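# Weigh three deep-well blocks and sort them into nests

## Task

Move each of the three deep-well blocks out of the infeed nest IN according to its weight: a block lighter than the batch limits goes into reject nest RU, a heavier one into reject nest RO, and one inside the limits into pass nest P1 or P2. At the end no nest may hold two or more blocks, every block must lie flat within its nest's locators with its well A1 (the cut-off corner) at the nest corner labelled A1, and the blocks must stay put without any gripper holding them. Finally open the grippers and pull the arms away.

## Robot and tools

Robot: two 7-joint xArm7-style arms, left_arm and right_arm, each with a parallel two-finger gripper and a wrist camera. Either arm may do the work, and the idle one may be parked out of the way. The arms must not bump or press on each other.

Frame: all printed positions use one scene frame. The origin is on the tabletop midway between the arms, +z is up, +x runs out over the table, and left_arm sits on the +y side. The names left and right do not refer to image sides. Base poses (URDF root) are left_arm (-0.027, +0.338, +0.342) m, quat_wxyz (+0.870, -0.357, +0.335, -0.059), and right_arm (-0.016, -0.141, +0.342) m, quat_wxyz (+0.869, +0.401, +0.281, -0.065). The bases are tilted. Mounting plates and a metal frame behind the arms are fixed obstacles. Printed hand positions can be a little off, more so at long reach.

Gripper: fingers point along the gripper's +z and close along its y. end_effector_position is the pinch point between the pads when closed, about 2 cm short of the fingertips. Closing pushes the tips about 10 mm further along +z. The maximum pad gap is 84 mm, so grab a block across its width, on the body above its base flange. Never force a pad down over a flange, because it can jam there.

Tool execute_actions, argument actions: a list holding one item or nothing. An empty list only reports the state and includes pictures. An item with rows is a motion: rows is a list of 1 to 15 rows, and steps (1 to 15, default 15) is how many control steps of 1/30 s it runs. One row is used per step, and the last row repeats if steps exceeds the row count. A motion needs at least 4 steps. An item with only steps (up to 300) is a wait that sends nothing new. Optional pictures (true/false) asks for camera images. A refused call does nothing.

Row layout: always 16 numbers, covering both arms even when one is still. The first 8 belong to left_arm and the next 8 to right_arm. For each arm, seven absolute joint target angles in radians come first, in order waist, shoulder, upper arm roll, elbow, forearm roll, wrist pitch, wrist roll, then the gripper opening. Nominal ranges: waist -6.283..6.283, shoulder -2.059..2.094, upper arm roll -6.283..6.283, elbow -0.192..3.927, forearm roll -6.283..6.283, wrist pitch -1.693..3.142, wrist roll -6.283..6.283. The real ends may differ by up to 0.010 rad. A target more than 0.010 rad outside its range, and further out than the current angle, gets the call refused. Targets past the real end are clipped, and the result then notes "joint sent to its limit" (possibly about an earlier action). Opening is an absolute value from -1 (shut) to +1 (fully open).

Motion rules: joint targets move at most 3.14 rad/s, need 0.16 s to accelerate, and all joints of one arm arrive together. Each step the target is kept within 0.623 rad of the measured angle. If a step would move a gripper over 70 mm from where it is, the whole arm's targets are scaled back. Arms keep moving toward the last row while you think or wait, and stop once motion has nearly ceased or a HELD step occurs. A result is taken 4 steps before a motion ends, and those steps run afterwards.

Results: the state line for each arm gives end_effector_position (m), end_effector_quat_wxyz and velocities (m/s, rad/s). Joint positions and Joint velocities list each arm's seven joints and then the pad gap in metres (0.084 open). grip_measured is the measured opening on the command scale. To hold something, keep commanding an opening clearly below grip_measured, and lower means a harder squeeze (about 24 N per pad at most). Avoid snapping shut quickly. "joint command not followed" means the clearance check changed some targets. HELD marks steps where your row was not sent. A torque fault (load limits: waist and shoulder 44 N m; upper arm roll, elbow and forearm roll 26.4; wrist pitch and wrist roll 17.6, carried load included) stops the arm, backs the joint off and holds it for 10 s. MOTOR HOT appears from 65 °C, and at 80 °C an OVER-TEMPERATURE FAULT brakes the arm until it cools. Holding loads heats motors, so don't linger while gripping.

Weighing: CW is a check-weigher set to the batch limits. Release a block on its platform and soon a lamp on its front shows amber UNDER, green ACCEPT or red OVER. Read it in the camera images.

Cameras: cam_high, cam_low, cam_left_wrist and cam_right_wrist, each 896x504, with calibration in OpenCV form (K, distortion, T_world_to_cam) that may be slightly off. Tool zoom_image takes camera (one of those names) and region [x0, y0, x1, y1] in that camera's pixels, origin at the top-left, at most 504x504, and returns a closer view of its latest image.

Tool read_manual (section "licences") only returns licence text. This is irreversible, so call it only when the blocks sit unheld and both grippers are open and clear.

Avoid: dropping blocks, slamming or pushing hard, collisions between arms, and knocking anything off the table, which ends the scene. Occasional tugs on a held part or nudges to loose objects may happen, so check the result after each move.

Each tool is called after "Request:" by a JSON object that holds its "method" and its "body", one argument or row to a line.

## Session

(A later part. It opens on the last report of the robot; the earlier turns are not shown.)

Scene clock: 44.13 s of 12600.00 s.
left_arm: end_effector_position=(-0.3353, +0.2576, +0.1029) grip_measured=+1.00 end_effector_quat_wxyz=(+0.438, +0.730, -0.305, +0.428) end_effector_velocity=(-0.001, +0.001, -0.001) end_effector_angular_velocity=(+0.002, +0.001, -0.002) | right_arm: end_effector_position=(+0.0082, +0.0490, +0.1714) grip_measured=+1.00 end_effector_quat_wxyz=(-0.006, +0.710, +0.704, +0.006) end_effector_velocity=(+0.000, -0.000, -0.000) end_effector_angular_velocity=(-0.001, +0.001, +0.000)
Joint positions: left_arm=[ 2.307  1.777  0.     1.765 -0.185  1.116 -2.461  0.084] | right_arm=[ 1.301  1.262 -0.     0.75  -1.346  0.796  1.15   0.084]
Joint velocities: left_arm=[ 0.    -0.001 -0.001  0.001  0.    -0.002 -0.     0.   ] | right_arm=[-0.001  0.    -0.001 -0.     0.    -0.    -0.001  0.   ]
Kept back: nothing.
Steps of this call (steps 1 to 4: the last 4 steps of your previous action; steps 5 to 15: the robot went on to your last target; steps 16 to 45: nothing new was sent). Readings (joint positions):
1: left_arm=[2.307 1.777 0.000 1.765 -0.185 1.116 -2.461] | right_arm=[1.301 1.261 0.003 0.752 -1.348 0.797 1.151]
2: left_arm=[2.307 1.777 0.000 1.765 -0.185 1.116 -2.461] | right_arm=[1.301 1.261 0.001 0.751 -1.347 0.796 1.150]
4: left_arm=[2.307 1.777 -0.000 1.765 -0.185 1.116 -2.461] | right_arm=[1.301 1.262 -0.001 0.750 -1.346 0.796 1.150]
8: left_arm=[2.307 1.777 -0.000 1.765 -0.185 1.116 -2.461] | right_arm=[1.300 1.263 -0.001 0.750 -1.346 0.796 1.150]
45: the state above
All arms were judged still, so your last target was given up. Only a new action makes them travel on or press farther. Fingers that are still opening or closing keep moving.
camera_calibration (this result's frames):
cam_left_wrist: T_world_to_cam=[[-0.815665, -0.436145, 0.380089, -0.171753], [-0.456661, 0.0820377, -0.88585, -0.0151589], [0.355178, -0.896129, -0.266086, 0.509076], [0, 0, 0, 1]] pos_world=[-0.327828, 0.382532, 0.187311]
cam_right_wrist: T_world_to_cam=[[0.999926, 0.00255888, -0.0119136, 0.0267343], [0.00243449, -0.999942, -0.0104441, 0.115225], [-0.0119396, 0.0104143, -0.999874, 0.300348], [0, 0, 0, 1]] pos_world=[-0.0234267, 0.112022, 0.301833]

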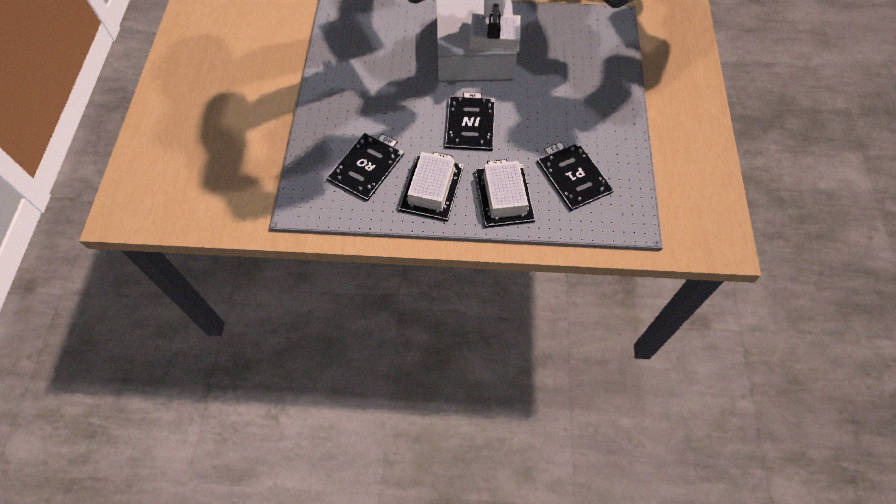

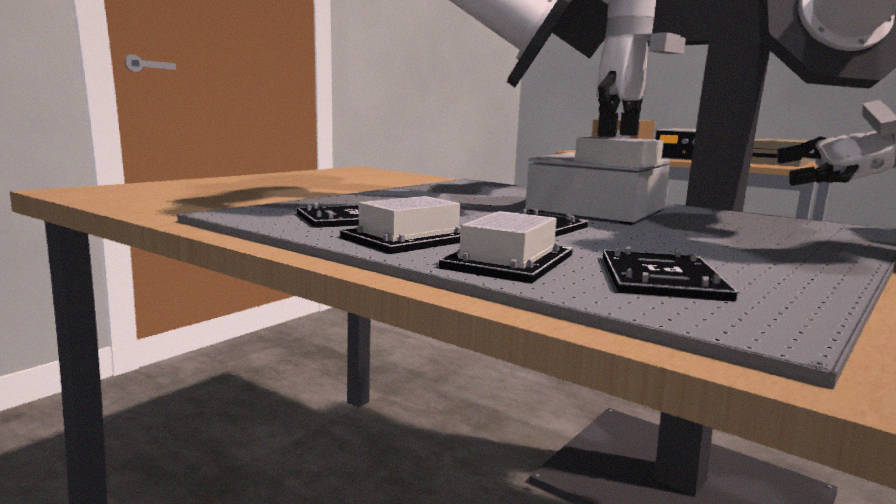

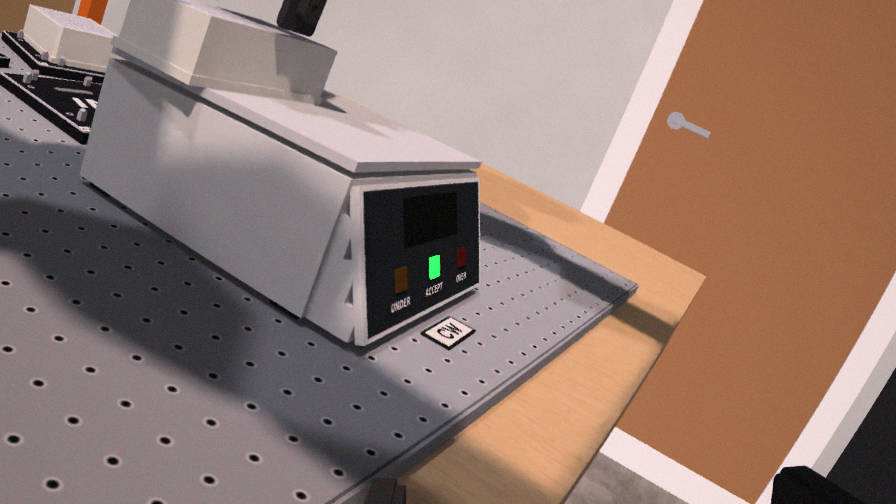

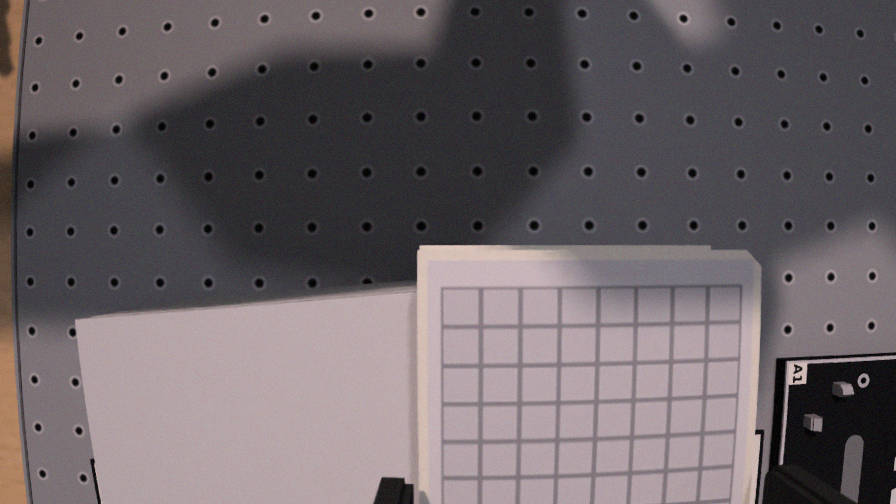

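Request:
{"method": "execute_actions", "body": {
  "actions": [
    {"rows":[[2.307,1.777,0,1.765,-0.185,1.116,-2.461,1,1.285,1.273,0,0.757,-1.362,0.804,1.155,1],[2.307,1.777,0,1.765,-0.185,1.116,-2.461,1,1.255,1.294,0,0.77,-1.392,0.819,1.163,1],[2.307,1.777,0,1.765,-0.185,1.116,-2.461,1,1.225,1.315,0,0.783,-1.423,0.834,1.171,1],[2.307,1.777,0,1.765,-0.185,1.116,-2.461,1,1.18,1.346,0,0.803,-1.469,0.857,1.184,1]],"steps":14}
  ]
}}

Request:
{"method": "execute_actions", "body": {
  "actions": [
    {"rows":[[2.307,1.777,0,1.765,-0.185,1.116,-2.461,1,1.18,1.346,0,0.803,-1.469,0.857,1.184,0]],"steps":12}
  ]
}}

Request:
{"method": "execute_actions", "body": {
  "actions": [
    {"rows":[[2.307,1.777,0,1.765,-0.185,1.116,-2.461,1,1.277,1.247,0,0.748,-1.355,0.81,1.13,0]],"steps":10}
  ]
}}

Request:
{"method": "execute_actions", "body": {
  "actions": [
    {"rows":[[2.307,1.777,0,1.765,-0.185,1.116,-2.461,1,1.074,0.842,0,0.714,-1.265,0.98,0.5,0]],"steps":15}
  ]
}}

Request:
{"method": "execute_actions", "body": {
  "actions": [
    {"rows":[[2.307,1.777,0,1.765,-0.185,1.116,-2.461,1,0.9157,0.6465,0,0.6077,-1.364,1.015,-0.99,0]],"steps":15}
  ]
}}

Request:
{"method": "execute_actions", "body": {
  "actions": [
    {"rows":[[2.307,1.777,0,1.765,-0.185,1.116,-2.461,1,0.834,1.572,0,2.03,-1.185,1.147,-2.06,0]],"steps":15}
  ]
}}

Request:
{"method": "execute_actions", "body": {
  "actions": [
    {"steps":35}
  ],
  "pictures": true
}}

Scene clock: 45.47 s of 12600.00 s.
left_arm: end_effector_position=(-0.3353, +0.2576, +0.1029) grip_measured=+1.00 end_effector_quat_wxyz=(+0.438, +0.730, -0.305, +0.428) end_effector_velocity=(-0.000, -0.000, -0.000) end_effector_angular_velocity=(+0.000, +0.000, -0.001) | right_arm: end_effector_position=(+0.0084, +0.0481, +0.1379) grip_measured=+1.00 end_effector_quat_wxyz=(+0.001, +0.707, +0.707, -0.002) end_effector_velocity=(-0.011, +0.029, +0.021) end_effector_angular_velocity=(+0.078, +0.006, +0.016)
Joint positions: left_arm=[ 2.307  1.777 -0.     1.765 -0.185  1.116 -2.461  0.084] | right_arm=[ 1.179  1.347 -0.003  0.801 -1.468  0.857  1.183  0.084]
Joint velocities: left_arm=[-0.     0.     0.     0.001 -0.    -0.001  0.     0.   ] | right_arm=[-0.002 -0.003  0.059  0.025 -0.033  0.011  0.013  0.   ]
Steps of this call (steps 1 to 30: nothing new was sent; steps 31 to 40: the first 10 steps of this action). Readings (joint positions):
31: left_arm=[2.307 1.777 -0.000 1.765 -0.185 1.116 -2.461] | right_arm=[1.300 1.262 0.000 0.750 -1.347 0.797 1.150]
32: left_arm=[2.307 1.777 -0.000 1.765 -0.185 1.116 -2.461] | right_arm=[1.295 1.266 0.001 0.753 -1.353 0.799 1.152]
34: left_arm=[2.307 1.777 0.000 1.765 -0.185 1.116 -2.461] | right_arm=[1.265 1.287 0.003 0.767 -1.384 0.815 1.161]
38: left_arm=[2.307 1.777 0.000 1.765 -0.185 1.116 -2.461] | right_arm=[1.184 1.344 -0.005 0.799 -1.462 0.853 1.182]
40: the state above

Scene clock: 45.87 s of 12600.00 s.
left_arm: end_effector_position=(-0.3353, +0.2576, +0.1029) grip_measured=+1.00 end_effector_quat_wxyz=(+0.438, +0.730, -0.305, +0.428) end_effector_velocity=(+0.000, -0.001, +0.000) end_effector_angular_velocity=(-0.000, +0.000, +0.000) | right_arm: end_effector_position=(+0.0082, +0.0506, +0.1397) grip_measured=+0.96 end_effector_quat_wxyz=(-0.001, +0.707, +0.707, +0.001) end_effector_velocity=(-0.001, -0.000, +0.000) end_effector_angular_velocity=(+0.000, +0.002, +0.000)
Joint positions: left_arm=[ 2.307  1.777 -0.     1.765 -0.185  1.116 -2.461  0.084] | right_arm=[ 1.18   1.345  0.001  0.803 -1.469  0.857  1.184  0.083]
Joint velocities: left_arm=[-0.     0.001  0.    -0.001  0.    -0.001  0.    -0.   ] | right_arm=[-0.001  0.002  0.002  0.    -0.001  0.     0.002  0.   ]
Steps of this call (steps 1 to 4: the last 4 steps of your previous action; steps 5 to 12: the first 8 steps of this action). Readings (joint positions):
5: left_arm=[2.307 1.777 0.000 1.765 -0.185 1.116 -2.461] | right_arm=[1.181 1.345 0.001 0.803 -1.469 0.857 1.184]
6: left_arm=[2.307 1.777 0.000 1.765 -0.185 1.116 -2.461] | right_arm=[1.181 1.345 0.001 0.803 -1.469 0.857 1.184]
8: left_arm=[2.307 1.777 -0.000 1.765 -0.185 1.116 -2.461] | right_arm=[1.181 1.345 0.001 0.803 -1.469 0.857 1.184]
12: the state above

Scene clock: 46.20 s of 12600.00 s.
left_arm: end_effector_position=(-0.3353, +0.2576, +0.1029) grip_measured=+1.00 end_effector_quat_wxyz=(+0.438, +0.730, -0.305, +0.428) end_effector_velocity=(+0.000, +0.001, -0.001) end_effector_angular_velocity=(+0.002, -0.001, -0.001) | right_arm: end_effector_position=(+0.0154, +0.0510, +0.1705) grip_measured=+0.96 end_effector_quat_wxyz=(-0.006, +0.709, +0.705, +0.006) end_effector_velocity=(+0.002, +0.079, +0.135) end_effector_angular_velocity=(+0.240, +0.024, -0.016)
Joint positions: left_arm=[ 2.307  1.777  0.     1.765 -0.185  1.116 -2.461  0.084] | right_arm=[ 1.271  1.252  0.002  0.753 -1.364  0.814  1.135  0.083]
Joint velocities: left_arm=[ 0.    -0.    -0.001  0.     0.    -0.001  0.     0.   ] | right_arm=[ 0.254 -0.277  0.105 -0.044  0.24  -0.125 -0.116 -0.   ]
Steps of this call (steps 1 to 4: the last 4 steps of your previous action; steps 5 to 10: the first 6 steps of this action). Readings (joint positions):
5: left_arm=[2.307 1.777 -0.000 1.765 -0.185 1.116 -2.461] | right_arm=[1.181 1.345 0.001 0.803 -1.468 0.856 1.183]
6: left_arm=[2.307 1.777 0.000 1.765 -0.185 1.116 -2.461] | right_arm=[1.188 1.338 -0.001 0.798 -1.458 0.852 1.178]
8: left_arm=[2.307 1.777 0.000 1.765 -0.185 1.116 -2.461] | right_arm=[1.235 1.291 -0.006 0.767 -1.401 0.830 1.152]
10: the state above

Scene clock: 46.70 s of 12600.00 s.
left_arm: end_effector_position=(-0.3353, +0.2576, +0.1029) grip_measured=+1.00 end_effector_quat_wxyz=(+0.438, +0.730, -0.305, +0.428) end_effector_velocity=(+0.001, -0.000, -0.001) end_effector_angular_velocity=(+0.001, -0.001, +0.002) | right_arm: end_effector_position=(+0.1401, +0.0568, +0.2146) grip_measured=+0.96 end_effector_quat_wxyz=(-0.002, +0.655, +0.756, +0.006) end_effector_velocity=(+0.416, -0.076, +0.106) end_effector_angular_velocity=(-0.097, +0.012, +0.418)
Joint positions: left_arm=[ 2.307  1.777  0.     1.765 -0.185  1.116 -2.461  0.084] | right_arm=[ 1.111  0.918 -0.001  0.722 -1.282  0.948  0.621  0.083]
Joint velocities: left_arm=[ 0.     0.001 -0.001  0.001 -0.     0.001 -0.    -0.   ] | right_arm=[-0.526 -1.085 -0.016 -0.087  0.235  0.429 -1.619  0.   ]
Steps of this call (steps 1 to 4: the last 4 steps of your previous action; steps 5 to 15: the first 11 steps of this action). Readings (joint positions):
5: left_arm=[2.307 1.777 0.000 1.765 -0.185 1.116 -2.461] | right_arm=[1.276 1.247 -0.001 0.747 -1.355 0.811 1.129]
6: left_arm=[2.307 1.777 0.000 1.765 -0.185 1.116 -2.461] | right_arm=[1.272 1.243 -0.000 0.746 -1.354 0.815 1.118]
8: left_arm=[2.307 1.777 -0.000 1.765 -0.185 1.116 -2.461] | right_arm=[1.247 1.199 0.002 0.738 -1.343 0.837 1.044]
12: left_arm=[2.307 1.777 -0.000 1.765 -0.185 1.116 -2.461] | right_arm=[1.168 1.034 -0.001 0.733 -1.308 0.901 0.800]
15: the state above

Scene clock: 47.20 s of 12600.00 s.
left_arm: end_effector_position=(-0.3353, +0.2576, +0.1029) grip_measured=+1.00 end_effector_quat_wxyz=(+0.438, +0.730, -0.305, +0.428) end_effector_velocity=(-0.000, +0.001, +0.000) end_effector_angular_velocity=(+0.000, +0.000, -0.001) | right_arm: end_effector_position=(+0.2105, +0.0079, +0.2112) grip_measured=+0.96 end_effector_quat_wxyz=(-0.000, +0.356, +0.935, -0.000) end_effector_velocity=(+0.050, -0.074, -0.014) end_effector_angular_velocity=(-0.004, +0.013, +2.984)
Joint positions: left_arm=[ 2.307  1.777  0.     1.765 -0.185  1.116 -2.461  0.084] | right_arm=[ 0.937  0.674 -0.003  0.624 -1.351  1.011 -0.25   0.083]
Joint velocities: left_arm=[ 0.    -0.002  0.     0.     0.     0.001  0.    -0.   ] | right_arm=[-0.224 -0.278  0.021 -0.166 -0.127  0.046 -3.114  0.   ]
Steps of this call (steps 1 to 4: the last 4 steps of your previous action; steps 5 to 15: the first 11 steps of this action). Readings (joint positions):
5: left_arm=[2.307 1.777 -0.000 1.765 -0.185 1.116 -2.461] | right_arm=[1.074 0.841 -0.002 0.715 -1.266 0.979 0.503]
6: left_arm=[2.307 1.777 0.000 1.765 -0.185 1.116 -2.461] | right_arm=[1.072 0.840 0.000 0.711 -1.269 0.980 0.490]
8: left_arm=[2.307 1.777 -0.000 1.765 -0.185 1.116 -2.461] | right_arm=[1.055 0.820 0.004 0.696 -1.284 0.984 0.414]
12: left_arm=[2.307 1.777 -0.000 1.765 -0.185 1.116 -2.461] | right_arm=[0.975 0.720 -0.001 0.648 -1.331 1.002 0.061]
15: the state above

Scene clock: 47.70 s of 12600.00 s.
left_arm: end_effector_position=(-0.3353, +0.2576, +0.1029) grip_measured=+1.00 end_effector_quat_wxyz=(+0.438, +0.730, -0.305, +0.428) end_effector_velocity=(+0.000, +0.001, -0.000) end_effector_angular_velocity=(+0.001, -0.000, -0.000) | right_arm: end_effector_position=(+0.2091, +0.0999, +0.1402) grip_measured=+0.96 end_effector_quat_wxyz=(-0.049, -0.146, +0.986, -0.062) end_effector_velocity=(-0.062, +0.378, -0.244) end_effector_angular_velocity=(-0.106, +0.364, +1.492)
Joint positions: left_arm=[ 2.307  1.777  0.     1.765 -0.185  1.116 -2.461  0.084] | right_arm=[ 0.865  1.139  0.     1.106 -1.252  1.096 -1.369  0.083]
Joint velocities: left_arm=[-0.    -0.001 -0.001 -0.     0.    -0.    -0.    -0.   ] | right_arm=[-0.113  1.62   0.004  1.783  0.243  0.181 -1.812 -0.   ]
Steps of this call (steps 1 to 4: the last 4 steps of your previous action; steps 5 to 15: the first 11 steps of this action). Readings (joint positions):
5: left_arm=[2.307 1.777 -0.000 1.765 -0.185 1.116 -2.461] | right_arm=[0.920 0.652 0.001 0.610 -1.361 1.014 -0.762]
6: left_arm=[2.307 1.777 -0.000 1.765 -0.185 1.116 -2.461] | right_arm=[0.918 0.657 0.001 0.616 -1.360 1.016 -0.842]
8: left_arm=[2.307 1.777 -0.000 1.765 -0.185 1.116 -2.461] | right_arm=[0.908 0.714 0.001 0.675 -1.342 1.030 -0.955]
12: left_arm=[2.307 1.777 -0.000 1.765 -0.185 1.116 -2.461] | right_arm=[0.879 0.965 0.000 0.930 -1.281 1.075 -1.192]
15: the state above

Scene clock: 48.87 s of 12600.00 s.
left_arm: end_effector_position=(-0.3353, +0.2576, +0.1029) grip_measured=+1.00 end_effector_quat_wxyz=(+0.438, +0.730, -0.305, +0.428) end_effector_velocity=(-0.000, +0.000, +0.000) end_effector_angular_velocity=(+0.001, +0.001, -0.001) | right_arm: end_effector_position=(+0.3718, +0.2721, +0.1248) grip_measured=+0.96 end_effector_quat_wxyz=(-0.000, -0.260, +0.966, +0.000) end_effector_velocity=(+0.001, +0.000, +0.000) end_effector_angular_velocity=(+0.001, -0.002, -0.001)
Joint positions: left_arm=[ 2.307  1.777  0.     1.765 -0.185  1.116 -2.461  0.084] | right_arm=[ 0.834  1.572  0.     2.03  -1.185  1.147 -2.06   0.083]
Joint velocities: left_arm=[ 0.    -0.     0.     0.    -0.    -0.001  0.     0.   ] | right_arm=[ 0.     0.     0.     0.002 -0.002  0.     0.     0.   ]
Kept back: nothing.
Steps of this call (steps 1 to 4: the last 4 steps of your previous action; steps 5 to 35: the robot went on to your last target). Readings (joint positions):
1: left_arm=[2.307 1.777 0.000 1.765 -0.185 1.116 -2.461] | right_arm=[0.862 1.191 0.000 1.167 -1.245 1.102 -1.431]
2: left_arm=[2.307 1.777 -0.000 1.765 -0.185 1.116 -2.461] | right_arm=[0.858 1.238 0.000 1.229 -1.237 1.107 -1.494]
4: left_arm=[2.307 1.777 -0.000 1.765 -0.185 1.116 -2.461] | right_arm=[0.853 1.315 0.000 1.354 -1.226 1.116 -1.615]
8: left_arm=[2.307 1.777 -0.000 1.765 -0.185 1.116 -2.461] | right_arm=[0.846 1.409 0.000 1.583 -1.211 1.127 -1.779]
35: the state above
camera_calibration (this result's frames):
cam_left_wrist: T_world_to_cam=[[-0.815665, -0.436146, 0.380089, -0.171753], [-0.456661, 0.0820373, -0.88585, -0.0151587], [0.355178, -0.896129, -0.266086, 0.509076], [0, 0, 0, 1]] pos_world=[-0.327828, 0.382532, 0.187311]
cam_right_wrist: T_world_to_cam=[[-0.511498, 0.859203, -0.0118222, -0.00906367], [0.85922, 0.51158, 0.00525097, -0.394779], [0.0105597, -0.00747205, -0.999916, 0.252232], [0, 0, 0, 1]] pos_world=[0.331903, 0.211633, 0.254176]

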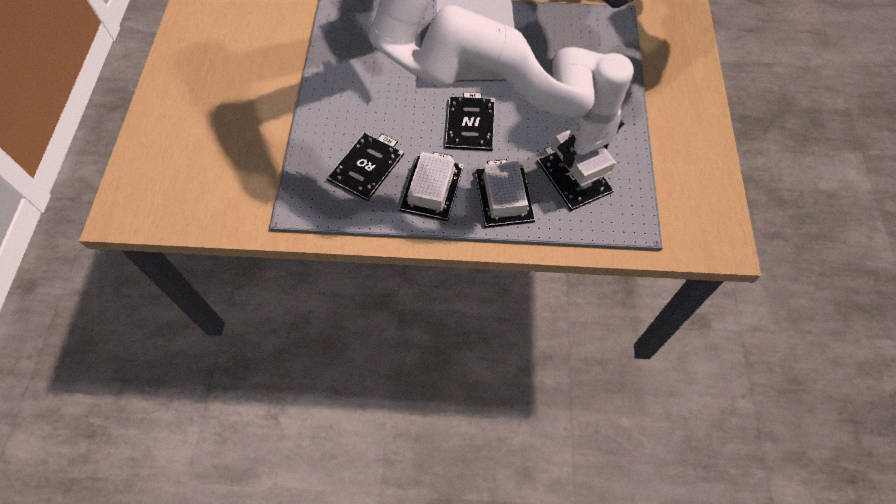

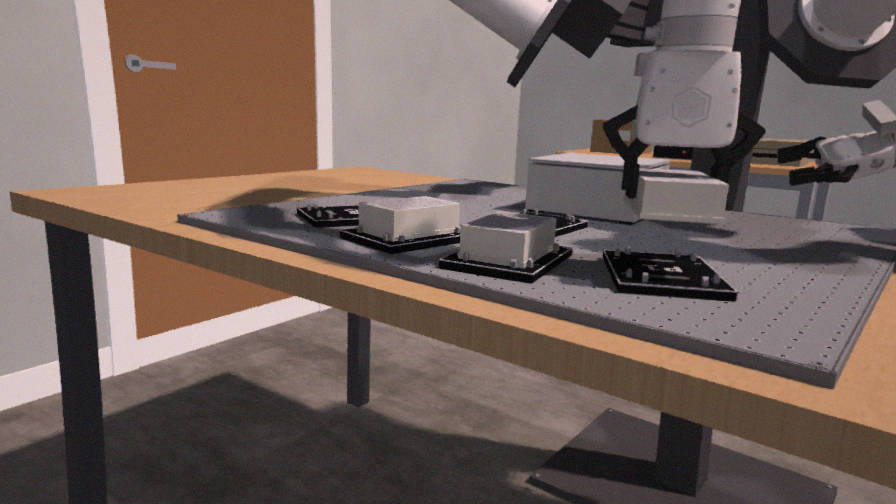

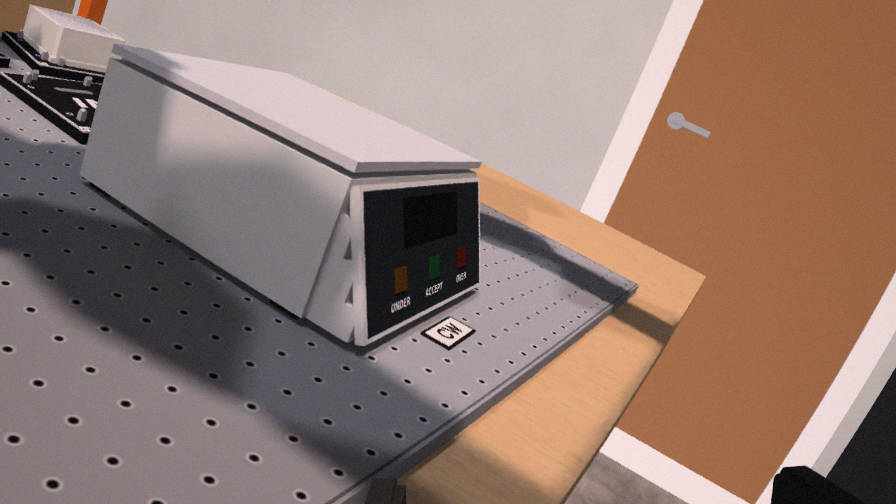

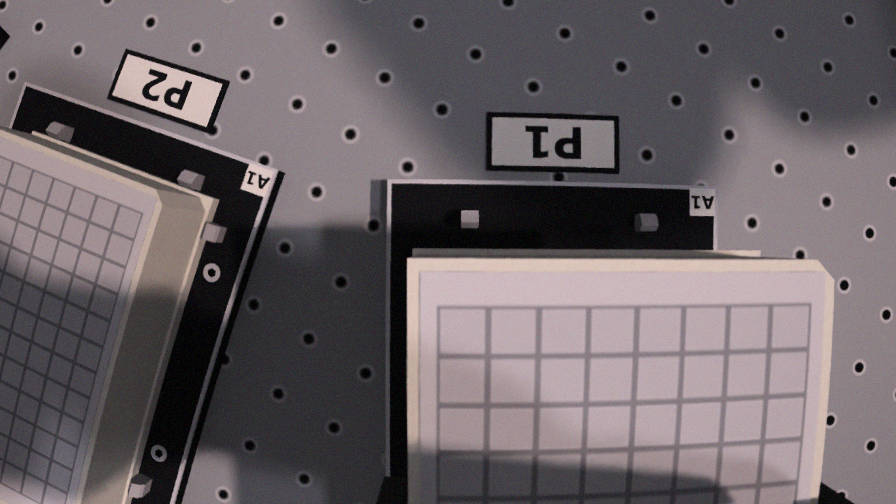

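Request:
{"method": "execute_actions", "body": {
  "actions": [
    {"rows":[[2.307,1.777,0,1.765,-0.185,1.116,-2.461,1,0.793,1.618,0,2.075,-1.22,1.13,-2.058,0],[2.307,1.777,0,1.765,-0.185,1.116,-2.461,1,0.793,1.618,0,2.075,-1.22,1.13,-2.058,0],[2.307,1.777,0,1.765,-0.185,1.116,-2.461,1,0.751,1.6657,0,2.125,-1.253,1.113,-2.056,0]],"steps":15}
  ]
}}

Request:
{"method": "execute_actions", "body": {
  "actions": [
    {"steps":12}
  ],
  "pictures": true
}}

Scene clock: 49.43 s of 12600.00 s.
left_arm: end_effector_position=(-0.3353, +0.2576, +0.1029) grip_measured=+1.00 end_effector_quat_wxyz=(+0.438, +0.730, -0.305, +0.428) end_effector_velocity=(+0.000, +0.001, -0.000) end_effector_angular_velocity=(+0.001, -0.001, +0.000) | right_arm: end_effector_position=(+0.3696, +0.2716, +0.0730) grip_measured=+0.96 end_effector_quat_wxyz=(-0.001, -0.251, +0.968, -0.001) end_effector_velocity=(+0.052, +0.050, +0.085) end_effector_angular_velocity=(+0.150, -0.059, -0.067)
Joint positions: left_arm=[ 2.307  1.777 -0.     1.765 -0.185  1.116 -2.461  0.084] | right_arm=[ 0.75   1.667 -0.     2.123 -1.253  1.113 -2.056  0.083]
Joint velocities: left_arm=[ 0.    -0.001 -0.001 -0.001  0.     0.001  0.     0.   ] | right_arm=[ 0.069 -0.057  0.074  0.065 -0.004 -0.022  0.     0.   ]
Steps of this call (steps 1 to 6: the robot went on to your last target; steps 7 to 17: the first 11 steps of this action). Readings (joint positions):
7: left_arm=[2.307 1.777 -0.000 1.765 -0.185 1.116 -2.461] | right_arm=[0.833 1.573 0.000 2.031 -1.186 1.147 -2.060]
8: left_arm=[2.307 1.777 0.000 1.765 -0.185 1.116 -2.461] | right_arm=[0.827 1.580 0.002 2.041 -1.193 1.143 -2.060]
10: left_arm=[2.307 1.777 -0.000 1.765 -0.185 1.116 -2.461] | right_arm=[0.798 1.615 0.005 2.080 -1.220 1.129 -2.058]
14: left_arm=[2.307 1.777 -0.000 1.765 -0.185 1.116 -2.461] | right_arm=[0.746 1.669 -0.008 2.118 -1.251 1.116 -2.056]
17: the state above

Scene clock: 49.83 s of 12600.00 s.
left_arm: end_effector_position=(-0.3353, +0.2576, +0.1029) grip_measured=+1.00 end_effector_quat_wxyz=(+0.438, +0.730, -0.305, +0.428) end_effector_velocity=(-0.001, +0.000, +0.001) end_effector_angular_velocity=(-0.001, +0.001, -0.001) | right_arm: end_effector_position=(+0.3715, +0.2721, +0.0744) grip_measured=+0.96 end_effector_quat_wxyz=(-0.000, -0.250, +0.968, +0.000) end_effector_velocity=(+0.004, -0.000, +0.001) end_effector_angular_velocity=(+0.003, -0.004, -0.006)
Joint positions: left_arm=[ 2.307  1.777 -0.     1.765 -0.185  1.116 -2.461  0.084] | right_arm=[ 0.751  1.666  0.     2.125 -1.253  1.113 -2.056  0.083]
Joint velocities: left_arm=[-0.    -0.     0.002  0.001 -0.     0.001  0.    -0.   ] | right_arm=[-0.001 -0.003  0.     0.004 -0.002 -0.001  0.    -0.   ]
Kept back: nothing.
Steps of this call (steps 1 to 4: the last 4 steps of your previous action; steps 5 to 12: the robot went on to your last target). Readings (joint positions):
1: left_arm=[2.307 1.777 0.000 1.765 -0.185 1.116 -2.461] | right_arm=[0.752 1.666 0.002 2.125 -1.253 1.113 -2.056]
2: left_arm=[2.307 1.777 -0.000 1.765 -0.185 1.116 -2.461] | right_arm=[0.753 1.664 0.002 2.126 -1.253 1.112 -2.056]
4: left_arm=[2.307 1.777 0.000 1.765 -0.185 1.116 -2.461] | right_arm=[0.753 1.664 0.002 2.127 -1.253 1.113 -2.056]
8: left_arm=[2.307 1.777 0.000 1.765 -0.185 1.116 -2.461] | right_arm=[0.751 1.666 -0.000 2.125 -1.253 1.113 -2.056]
12: the state above
camera_calibration (this result's frames):
cam_left_wrist: T_world_to_cam=[[-0.815665, -0.436145, 0.380089, -0.171753], [-0.456661, 0.0820377, -0.88585, -0.0151589], [0.355178, -0.896129, -0.266086, 0.509076], [0, 0, 0, 1]] pos_world=[-0.327828, 0.382532, 0.187311]
cam_right_wrist: T_world_to_cam=[[-0.494778, 0.86894, -0.0117644, -0.0186929], [0.868955, 0.494861, 0.00553909, -0.393405], [0.0106349, -0.00748213, -0.999915, 0.201844], [0, 0, 0, 1]] pos_world=[0.330455, 0.212434, 0.203786]

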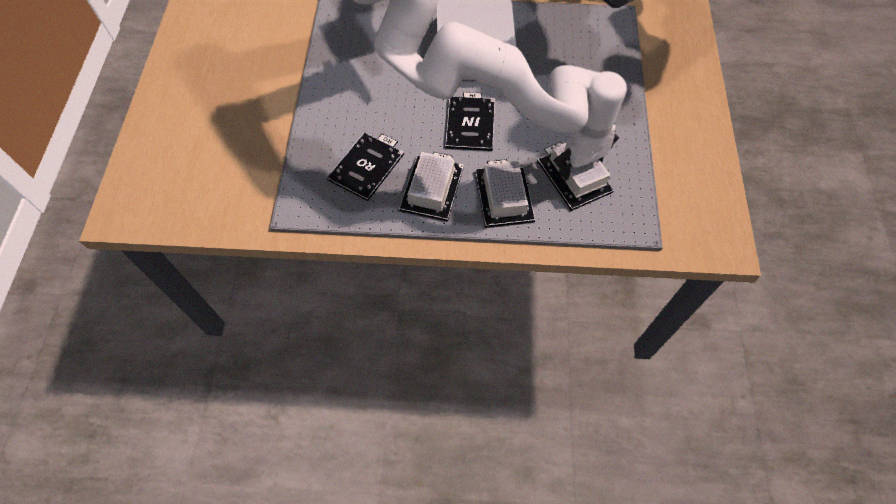

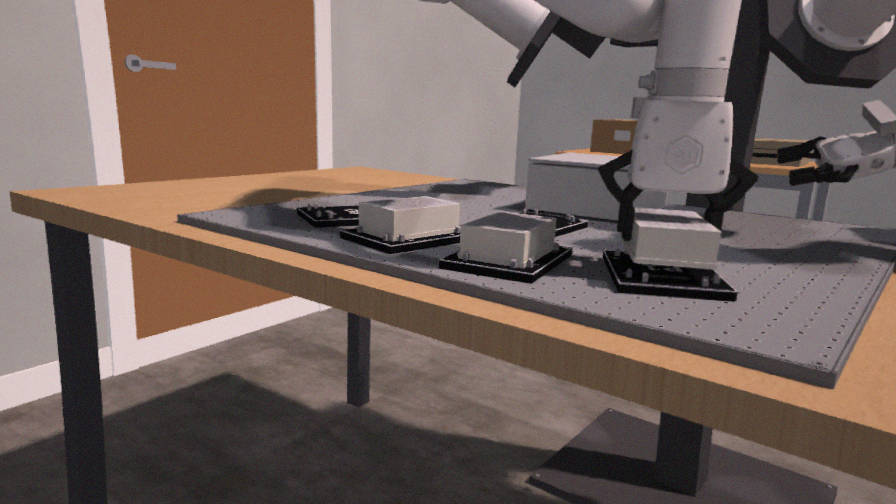

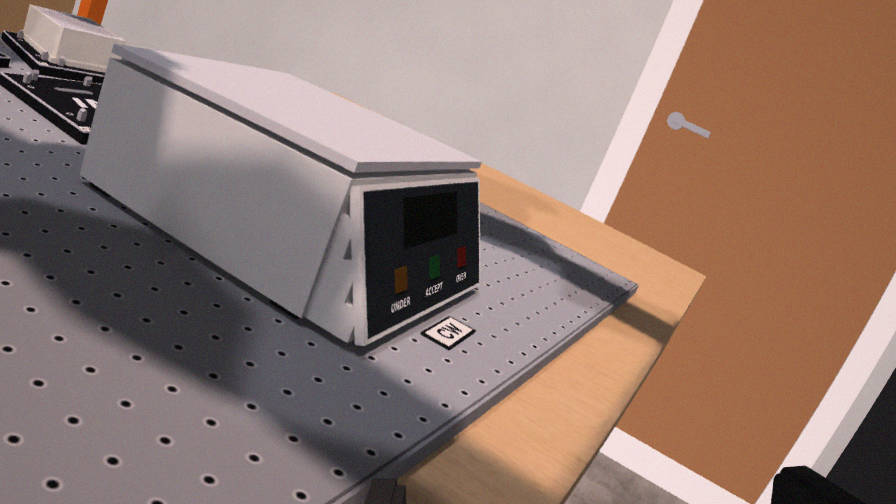

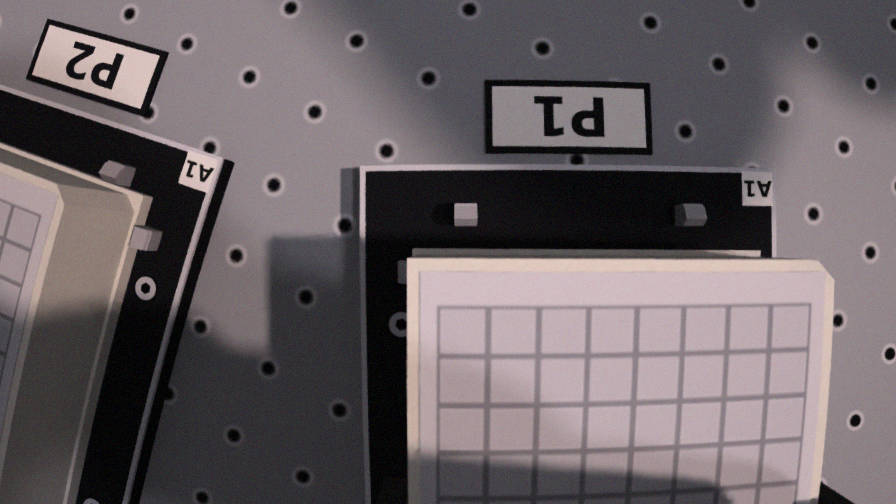

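Request:
{"method": "execute_actions", "body": {
  "actions": [
    {"rows":[[2.307,1.777,0,1.765,-0.185,1.116,-2.461,1,0.7512,1.6567,0,2.105,-1.26,1.11,-2.045,0],[2.307,1.777,0,1.765,-0.185,1.116,-2.461,1,0.7514,1.6476,0,2.084,-1.266,1.106,-2.034,0]],"steps":15}
  ]
}}

Request:
{"method": "execute_actions", "body": {
  "actions": [
    {"steps":8}
  ],
  "pictures": true
}}

Scene clock: 50.57 s of 12600.00 s.
left_arm: end_effector_position=(-0.3353, +0.2576, +0.1029) grip_measured=+1.00 end_effector_quat_wxyz=(+0.438, +0.730, -0.305, +0.428) end_effector_velocity=(+0.000, -0.000, -0.000) end_effector_angular_velocity=(+0.000, -0.000, +0.000) | right_arm: end_effector_position=(+0.3662, +0.2693, +0.0744) grip_measured=+0.96 end_effector_quat_wxyz=(+0.001, -0.252, +0.968, -0.000) end_effector_velocity=(+0.004, -0.001, +0.001) end_effector_angular_velocity=(+0.001, -0.004, -0.007)
Joint positions: left_arm=[ 2.307  1.777 -0.     1.765 -0.185  1.116 -2.461  0.084] | right_arm=[ 0.751  1.648 -0.     2.084 -1.266  1.106 -2.034  0.083]
Joint velocities: left_arm=[-0.     0.001 -0.001  0.001  0.    -0.    -0.    -0.   ] | right_arm=[ 0.    -0.003 -0.002  0.003  0.    -0.     0.002  0.   ]
Steps of this call (steps 1 to 11: the robot went on to your last target; steps 12 to 22: the first 11 steps of this action). Readings (joint positions):
12: left_arm=[2.307 1.777 0.000 1.765 -0.185 1.116 -2.461] | right_arm=[0.751 1.665 0.000 2.124 -1.253 1.113 -2.055]
13: left_arm=[2.307 1.777 -0.000 1.765 -0.185 1.116 -2.461] | right_arm=[0.751 1.662 -0.000 2.118 -1.256 1.112 -2.052]
15: left_arm=[2.307 1.777 0.000 1.765 -0.185 1.116 -2.461] | right_arm=[0.751 1.653 -0.000 2.096 -1.262 1.108 -2.040]
19: left_arm=[2.307 1.777 0.000 1.765 -0.185 1.116 -2.461] | right_arm=[0.751 1.648 0.000 2.084 -1.266 1.106 -2.034]
22: the state above

Scene clock: 50.83 s of 12600.00 s.
left_arm: end_effector_position=(-0.3353, +0.2576, +0.1029) grip_measured=+1.00 end_effector_quat_wxyz=(+0.438, +0.730, -0.305, +0.428) end_effector_velocity=(-0.000, +0.000, -0.000) end_effector_angular_velocity=(+0.001, +0.000, -0.001) | right_arm: end_effector_position=(+0.3661, +0.2693, +0.0743) grip_measured=+0.96 end_effector_quat_wxyz=(+0.001, -0.252, +0.968, -0.000) end_effector_velocity=(+0.000, +0.000, +0.001) end_effector_angular_velocity=(-0.000, -0.002, -0.001)
Joint positions: left_arm=[ 2.307  1.777 -0.     1.765 -0.185  1.116 -2.461  0.084] | right_arm=[ 0.751  1.648  0.     2.084 -1.266  1.106 -2.034  0.083]
Joint velocities: left_arm=[ 0.    -0.001 -0.    -0.     0.    -0.001 -0.     0.   ] | right_arm=[ 0.001 -0.001  0.    -0.    -0.001  0.001  0.002 -0.   ]
Kept back: nothing.
Steps of this call (steps 1 to 4: the last 4 steps of your previous action; steps 5 to 8: the robot went on to your last target). Readings (joint positions):
1: left_arm=[2.307 1.777 -0.000 1.765 -0.185 1.116 -2.461] | right_arm=[0.751 1.648 -0.000 2.084 -1.266 1.106 -2.034]
2: left_arm=[2.307 1.777 -0.000 1.765 -0.185 1.116 -2.461] | right_arm=[0.751 1.648 -0.000 2.084 -1.266 1.106 -2.034]
4: left_arm=[2.307 1.777 0.000 1.765 -0.185 1.116 -2.461] | right_arm=[0.751 1.648 -0.000 2.084 -1.266 1.106 -2.034]
8: the state above
camera_calibration (this result's frames):
cam_left_wrist: T_world_to_cam=[[-0.815665, -0.436145, 0.380089, -0.171753], [-0.456661, 0.0820376, -0.88585, -0.0151589], [0.355178, -0.896129, -0.266086, 0.509076], [0, 0, 0, 1]] pos_world=[-0.327828, 0.382532, 0.187311]
cam_right_wrist: T_world_to_cam=[[-0.497673, 0.867271, -0.0127846, -0.0173603], [0.867269, 0.497783, 0.00750761, -0.38764], [0.0128751, -0.00735135, -0.99989, 0.200924], [0, 0, 0, 1]] pos_world=[0.324961, 0.209494, 0.203591]

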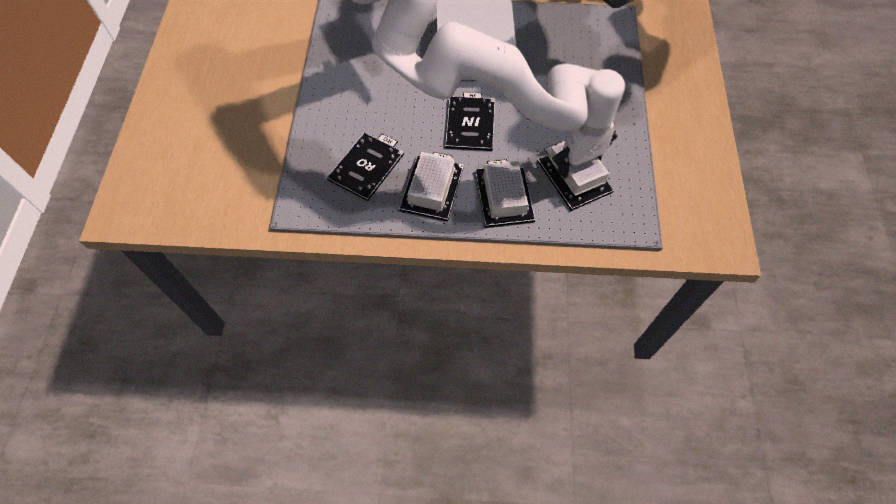

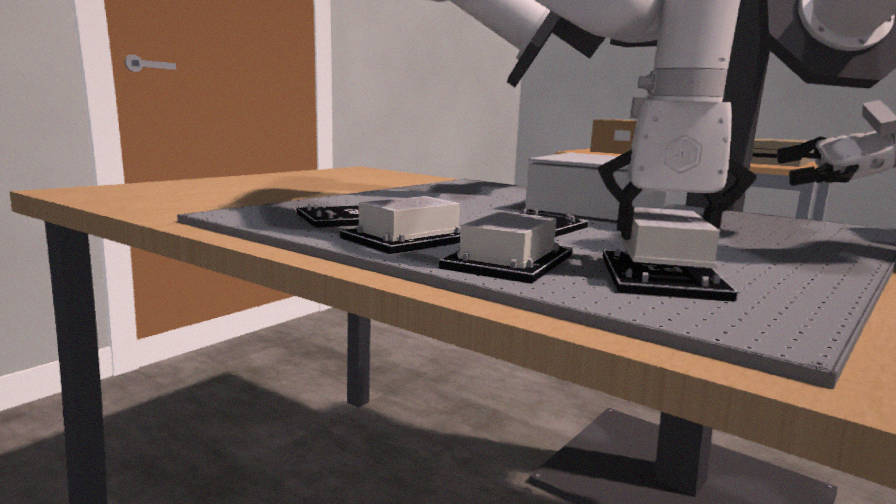

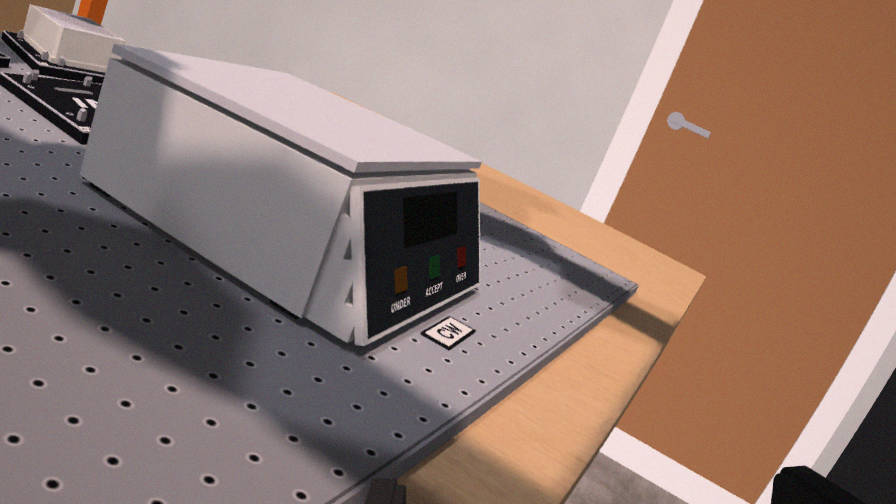

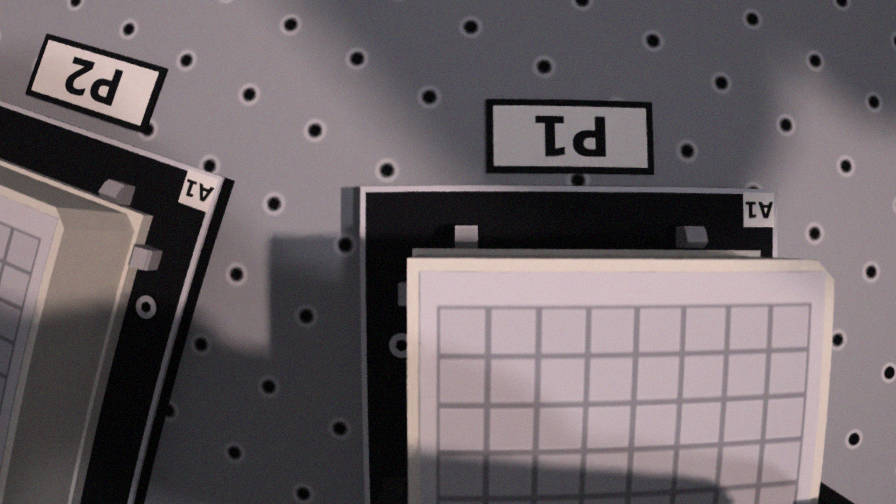

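Request:
{"method": "execute_actions", "body": {
  "actions": [
    {"rows":[[2.307,1.777,0,1.765,-0.185,1.116,-2.461,1,0.7519,1.6496,0,2.086,-1.266,1.106,-2.033,0],[2.307,1.777,0,1.765,-0.185,1.116,-2.461,1,0.743,1.661,0,2.101,-1.272,1.103,-2.031,0],[2.307,1.777,0,1.765,-0.185,1.116,-2.461,1,0.743,1.661,0,2.101,-1.272,1.103,-2.031,0],[2.307,1.777,0,1.765,-0.185,1.116,-2.461,1,0.734,1.673,0,2.116,-1.279,1.1,-2.029,0],[2.307,1.777,0,1.765,-0.185,1.116,-2.461,1,0.734,1.673,0,2.116,-1.279,1.1,-2.029,0],[2.307,1.777,0,1.765,-0.185,1.116,-2.461,1,0.725,1.685,0,2.132,-1.285,1.097,-2.027,0],[2.307,1.777,0,1.765,-0.185,1.116,-2.461,1,0.725,1.685,0,2.132,-1.285,1.097,-2.027,0],[2.307,1.777,0,1.765,-0.185,1.116,-2.461,1,0.7163,1.697,0,2.148,-1.292,1.094,-2.025,0]],"steps":15}
  ]
}}

Request:
{"method": "execute_actions", "body": {
  "actions": [
    {"steps":8}
  ],
  "pictures": true
}}

Scene clock: 51.53 s of 12600.00 s.
left_arm: end_effector_position=(-0.3353, +0.2576, +0.1029) grip_measured=+1.00 end_effector_quat_wxyz=(+0.438, +0.730, -0.305, +0.428) end_effector_velocity=(+0.000, +0.000, +0.000) end_effector_angular_velocity=(-0.001, -0.001, +0.001) | right_arm: end_effector_position=(+0.3675, +0.2707, +0.0553) grip_measured=+0.97 end_effector_quat_wxyz=(+0.002, -0.240, +0.971, +0.000) end_effector_velocity=(+0.010, +0.006, -0.015) end_effector_angular_velocity=(+0.017, -0.005, -0.047)
Joint positions: left_arm=[ 2.307  1.777  0.     1.765 -0.185  1.116 -2.461  0.084] | right_arm=[ 0.719  1.695  0.002  2.143 -1.29   1.096 -2.026  0.083]
Joint velocities: left_arm=[-0.    -0.     0.     0.     0.     0.002 -0.     0.   ] | right_arm=[-0.036  0.051  0.012  0.086 -0.028 -0.012  0.011  0.001]
Steps of this call (steps 1 to 10: the robot went on to your last target; steps 11 to 21: the first 11 steps of this action). Readings (joint positions):
11: left_arm=[2.307 1.777 0.000 1.765 -0.185 1.116 -2.461] | right_arm=[0.751 1.648 -0.000 2.084 -1.266 1.106 -2.034]
12: left_arm=[2.307 1.777 -0.000 1.765 -0.185 1.116 -2.461] | right_arm=[0.751 1.649 0.000 2.086 -1.266 1.106 -2.033]
14: left_arm=[2.307 1.777 0.000 1.765 -0.185 1.116 -2.461] | right_arm=[0.747 1.657 0.001 2.097 -1.270 1.104 -2.032]
18: left_arm=[2.307 1.777 -0.000 1.765 -0.185 1.116 -2.461] | right_arm=[0.728 1.680 0.000 2.125 -1.282 1.098 -2.028]
21: the state above

Scene clock: 51.80 s of 12600.00 s.
left_arm: end_effector_position=(-0.3353, +0.2576, +0.1029) grip_measured=+1.00 end_effector_quat_wxyz=(+0.438, +0.730, -0.305, +0.428) end_effector_velocity=(+0.001, -0.001, +0.000) end_effector_angular_velocity=(-0.002, -0.001, +0.003) | right_arm: end_effector_position=(+0.3683, +0.2709, +0.0543) grip_measured=+0.97 end_effector_quat_wxyz=(+0.003, -0.239, +0.971, +0.001) end_effector_velocity=(+0.002, -0.000, -0.002) end_effector_angular_velocity=(+0.002, -0.004, -0.001)
Joint positions: left_arm=[ 2.307  1.777 -0.     1.765 -0.185  1.116 -2.461  0.084] | right_arm=[ 0.717  1.697  0.001  2.147 -1.292  1.094 -2.025  0.083]
Joint velocities: left_arm=[-0.     0.002  0.001  0.    -0.     0.002  0.    -0.   ] | right_arm=[-0.003  0.002 -0.004  0.004 -0.003 -0.006  0.     0.   ]
Kept back: nothing.
Steps of this call (steps 1 to 4: the last 4 steps of your previous action; steps 5 to 8: the robot went on to your last target). Readings (joint positions):
1: left_arm=[2.307 1.777 -0.000 1.765 -0.185 1.116 -2.461] | right_arm=[0.718 1.696 0.002 2.145 -1.291 1.096 -2.026]
2: left_arm=[2.307 1.777 -0.000 1.765 -0.185 1.116 -2.461] | right_arm=[0.718 1.696 0.002 2.146 -1.291 1.096 -2.026]
4: left_arm=[2.307 1.777 -0.000 1.765 -0.185 1.116 -2.461] | right_arm=[0.718 1.697 0.002 2.147 -1.291 1.095 -2.025]
8: the state above
camera_calibration (this result's frames):
cam_left_wrist: T_world_to_cam=[[-0.815665, -0.436145, 0.380089, -0.171753], [-0.456661, 0.0820376, -0.88585, -0.0151588], [0.355178, -0.896129, -0.266086, 0.509076], [0, 0, 0, 1]] pos_world=[-0.327828, 0.382532, 0.187311]
cam_right_wrist: T_world_to_cam=[[-0.47409, 0.8804, -0.0115444, -0.030252], [0.880346, 0.474205, 0.0109943, -0.388819], [0.0151538, -0.00495082, -0.999873, 0.17945], [0, 0, 0, 1]] pos_world=[0.325234, 0.211902, 0.183352]

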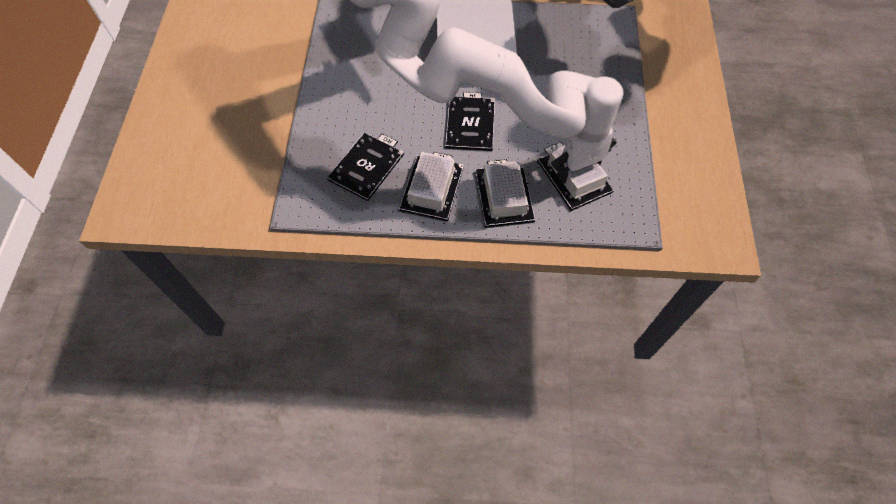

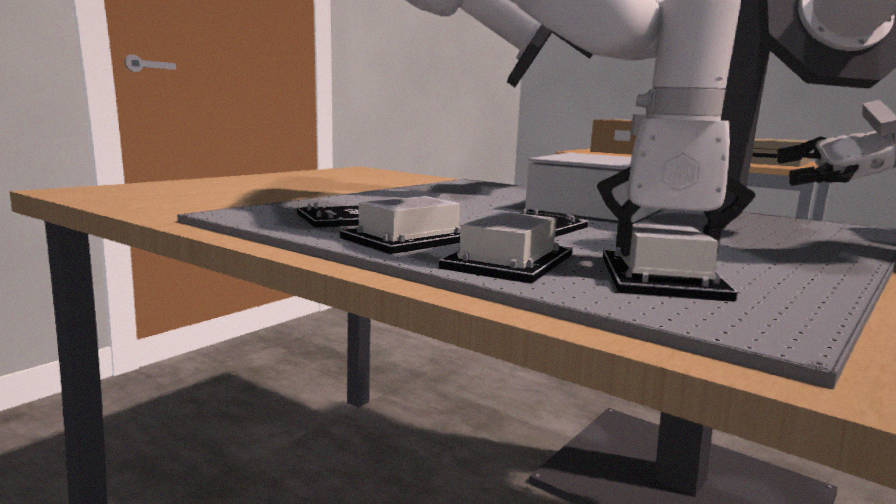

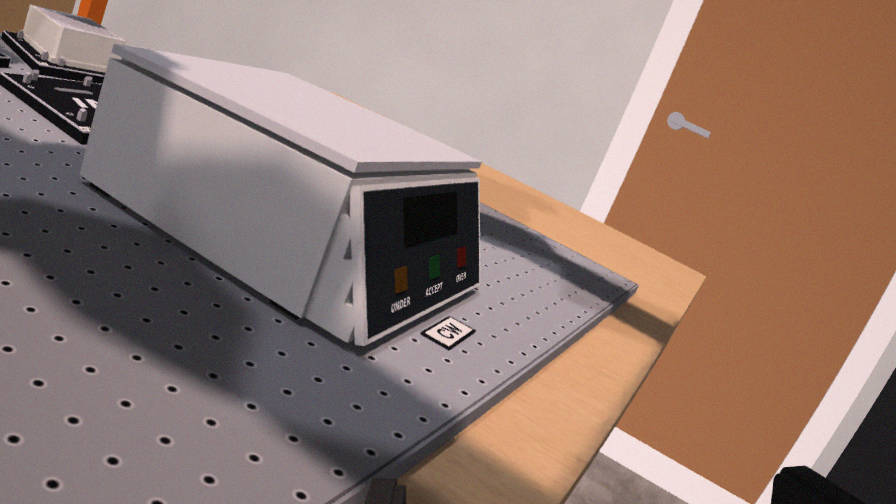

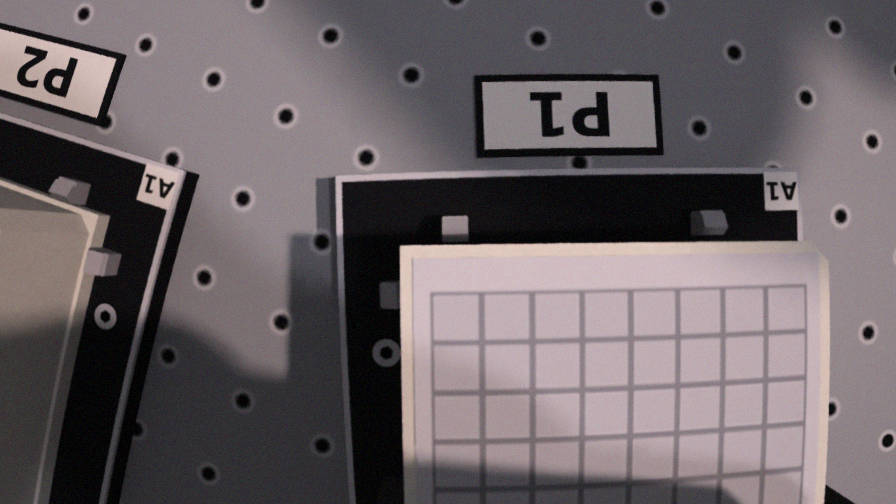

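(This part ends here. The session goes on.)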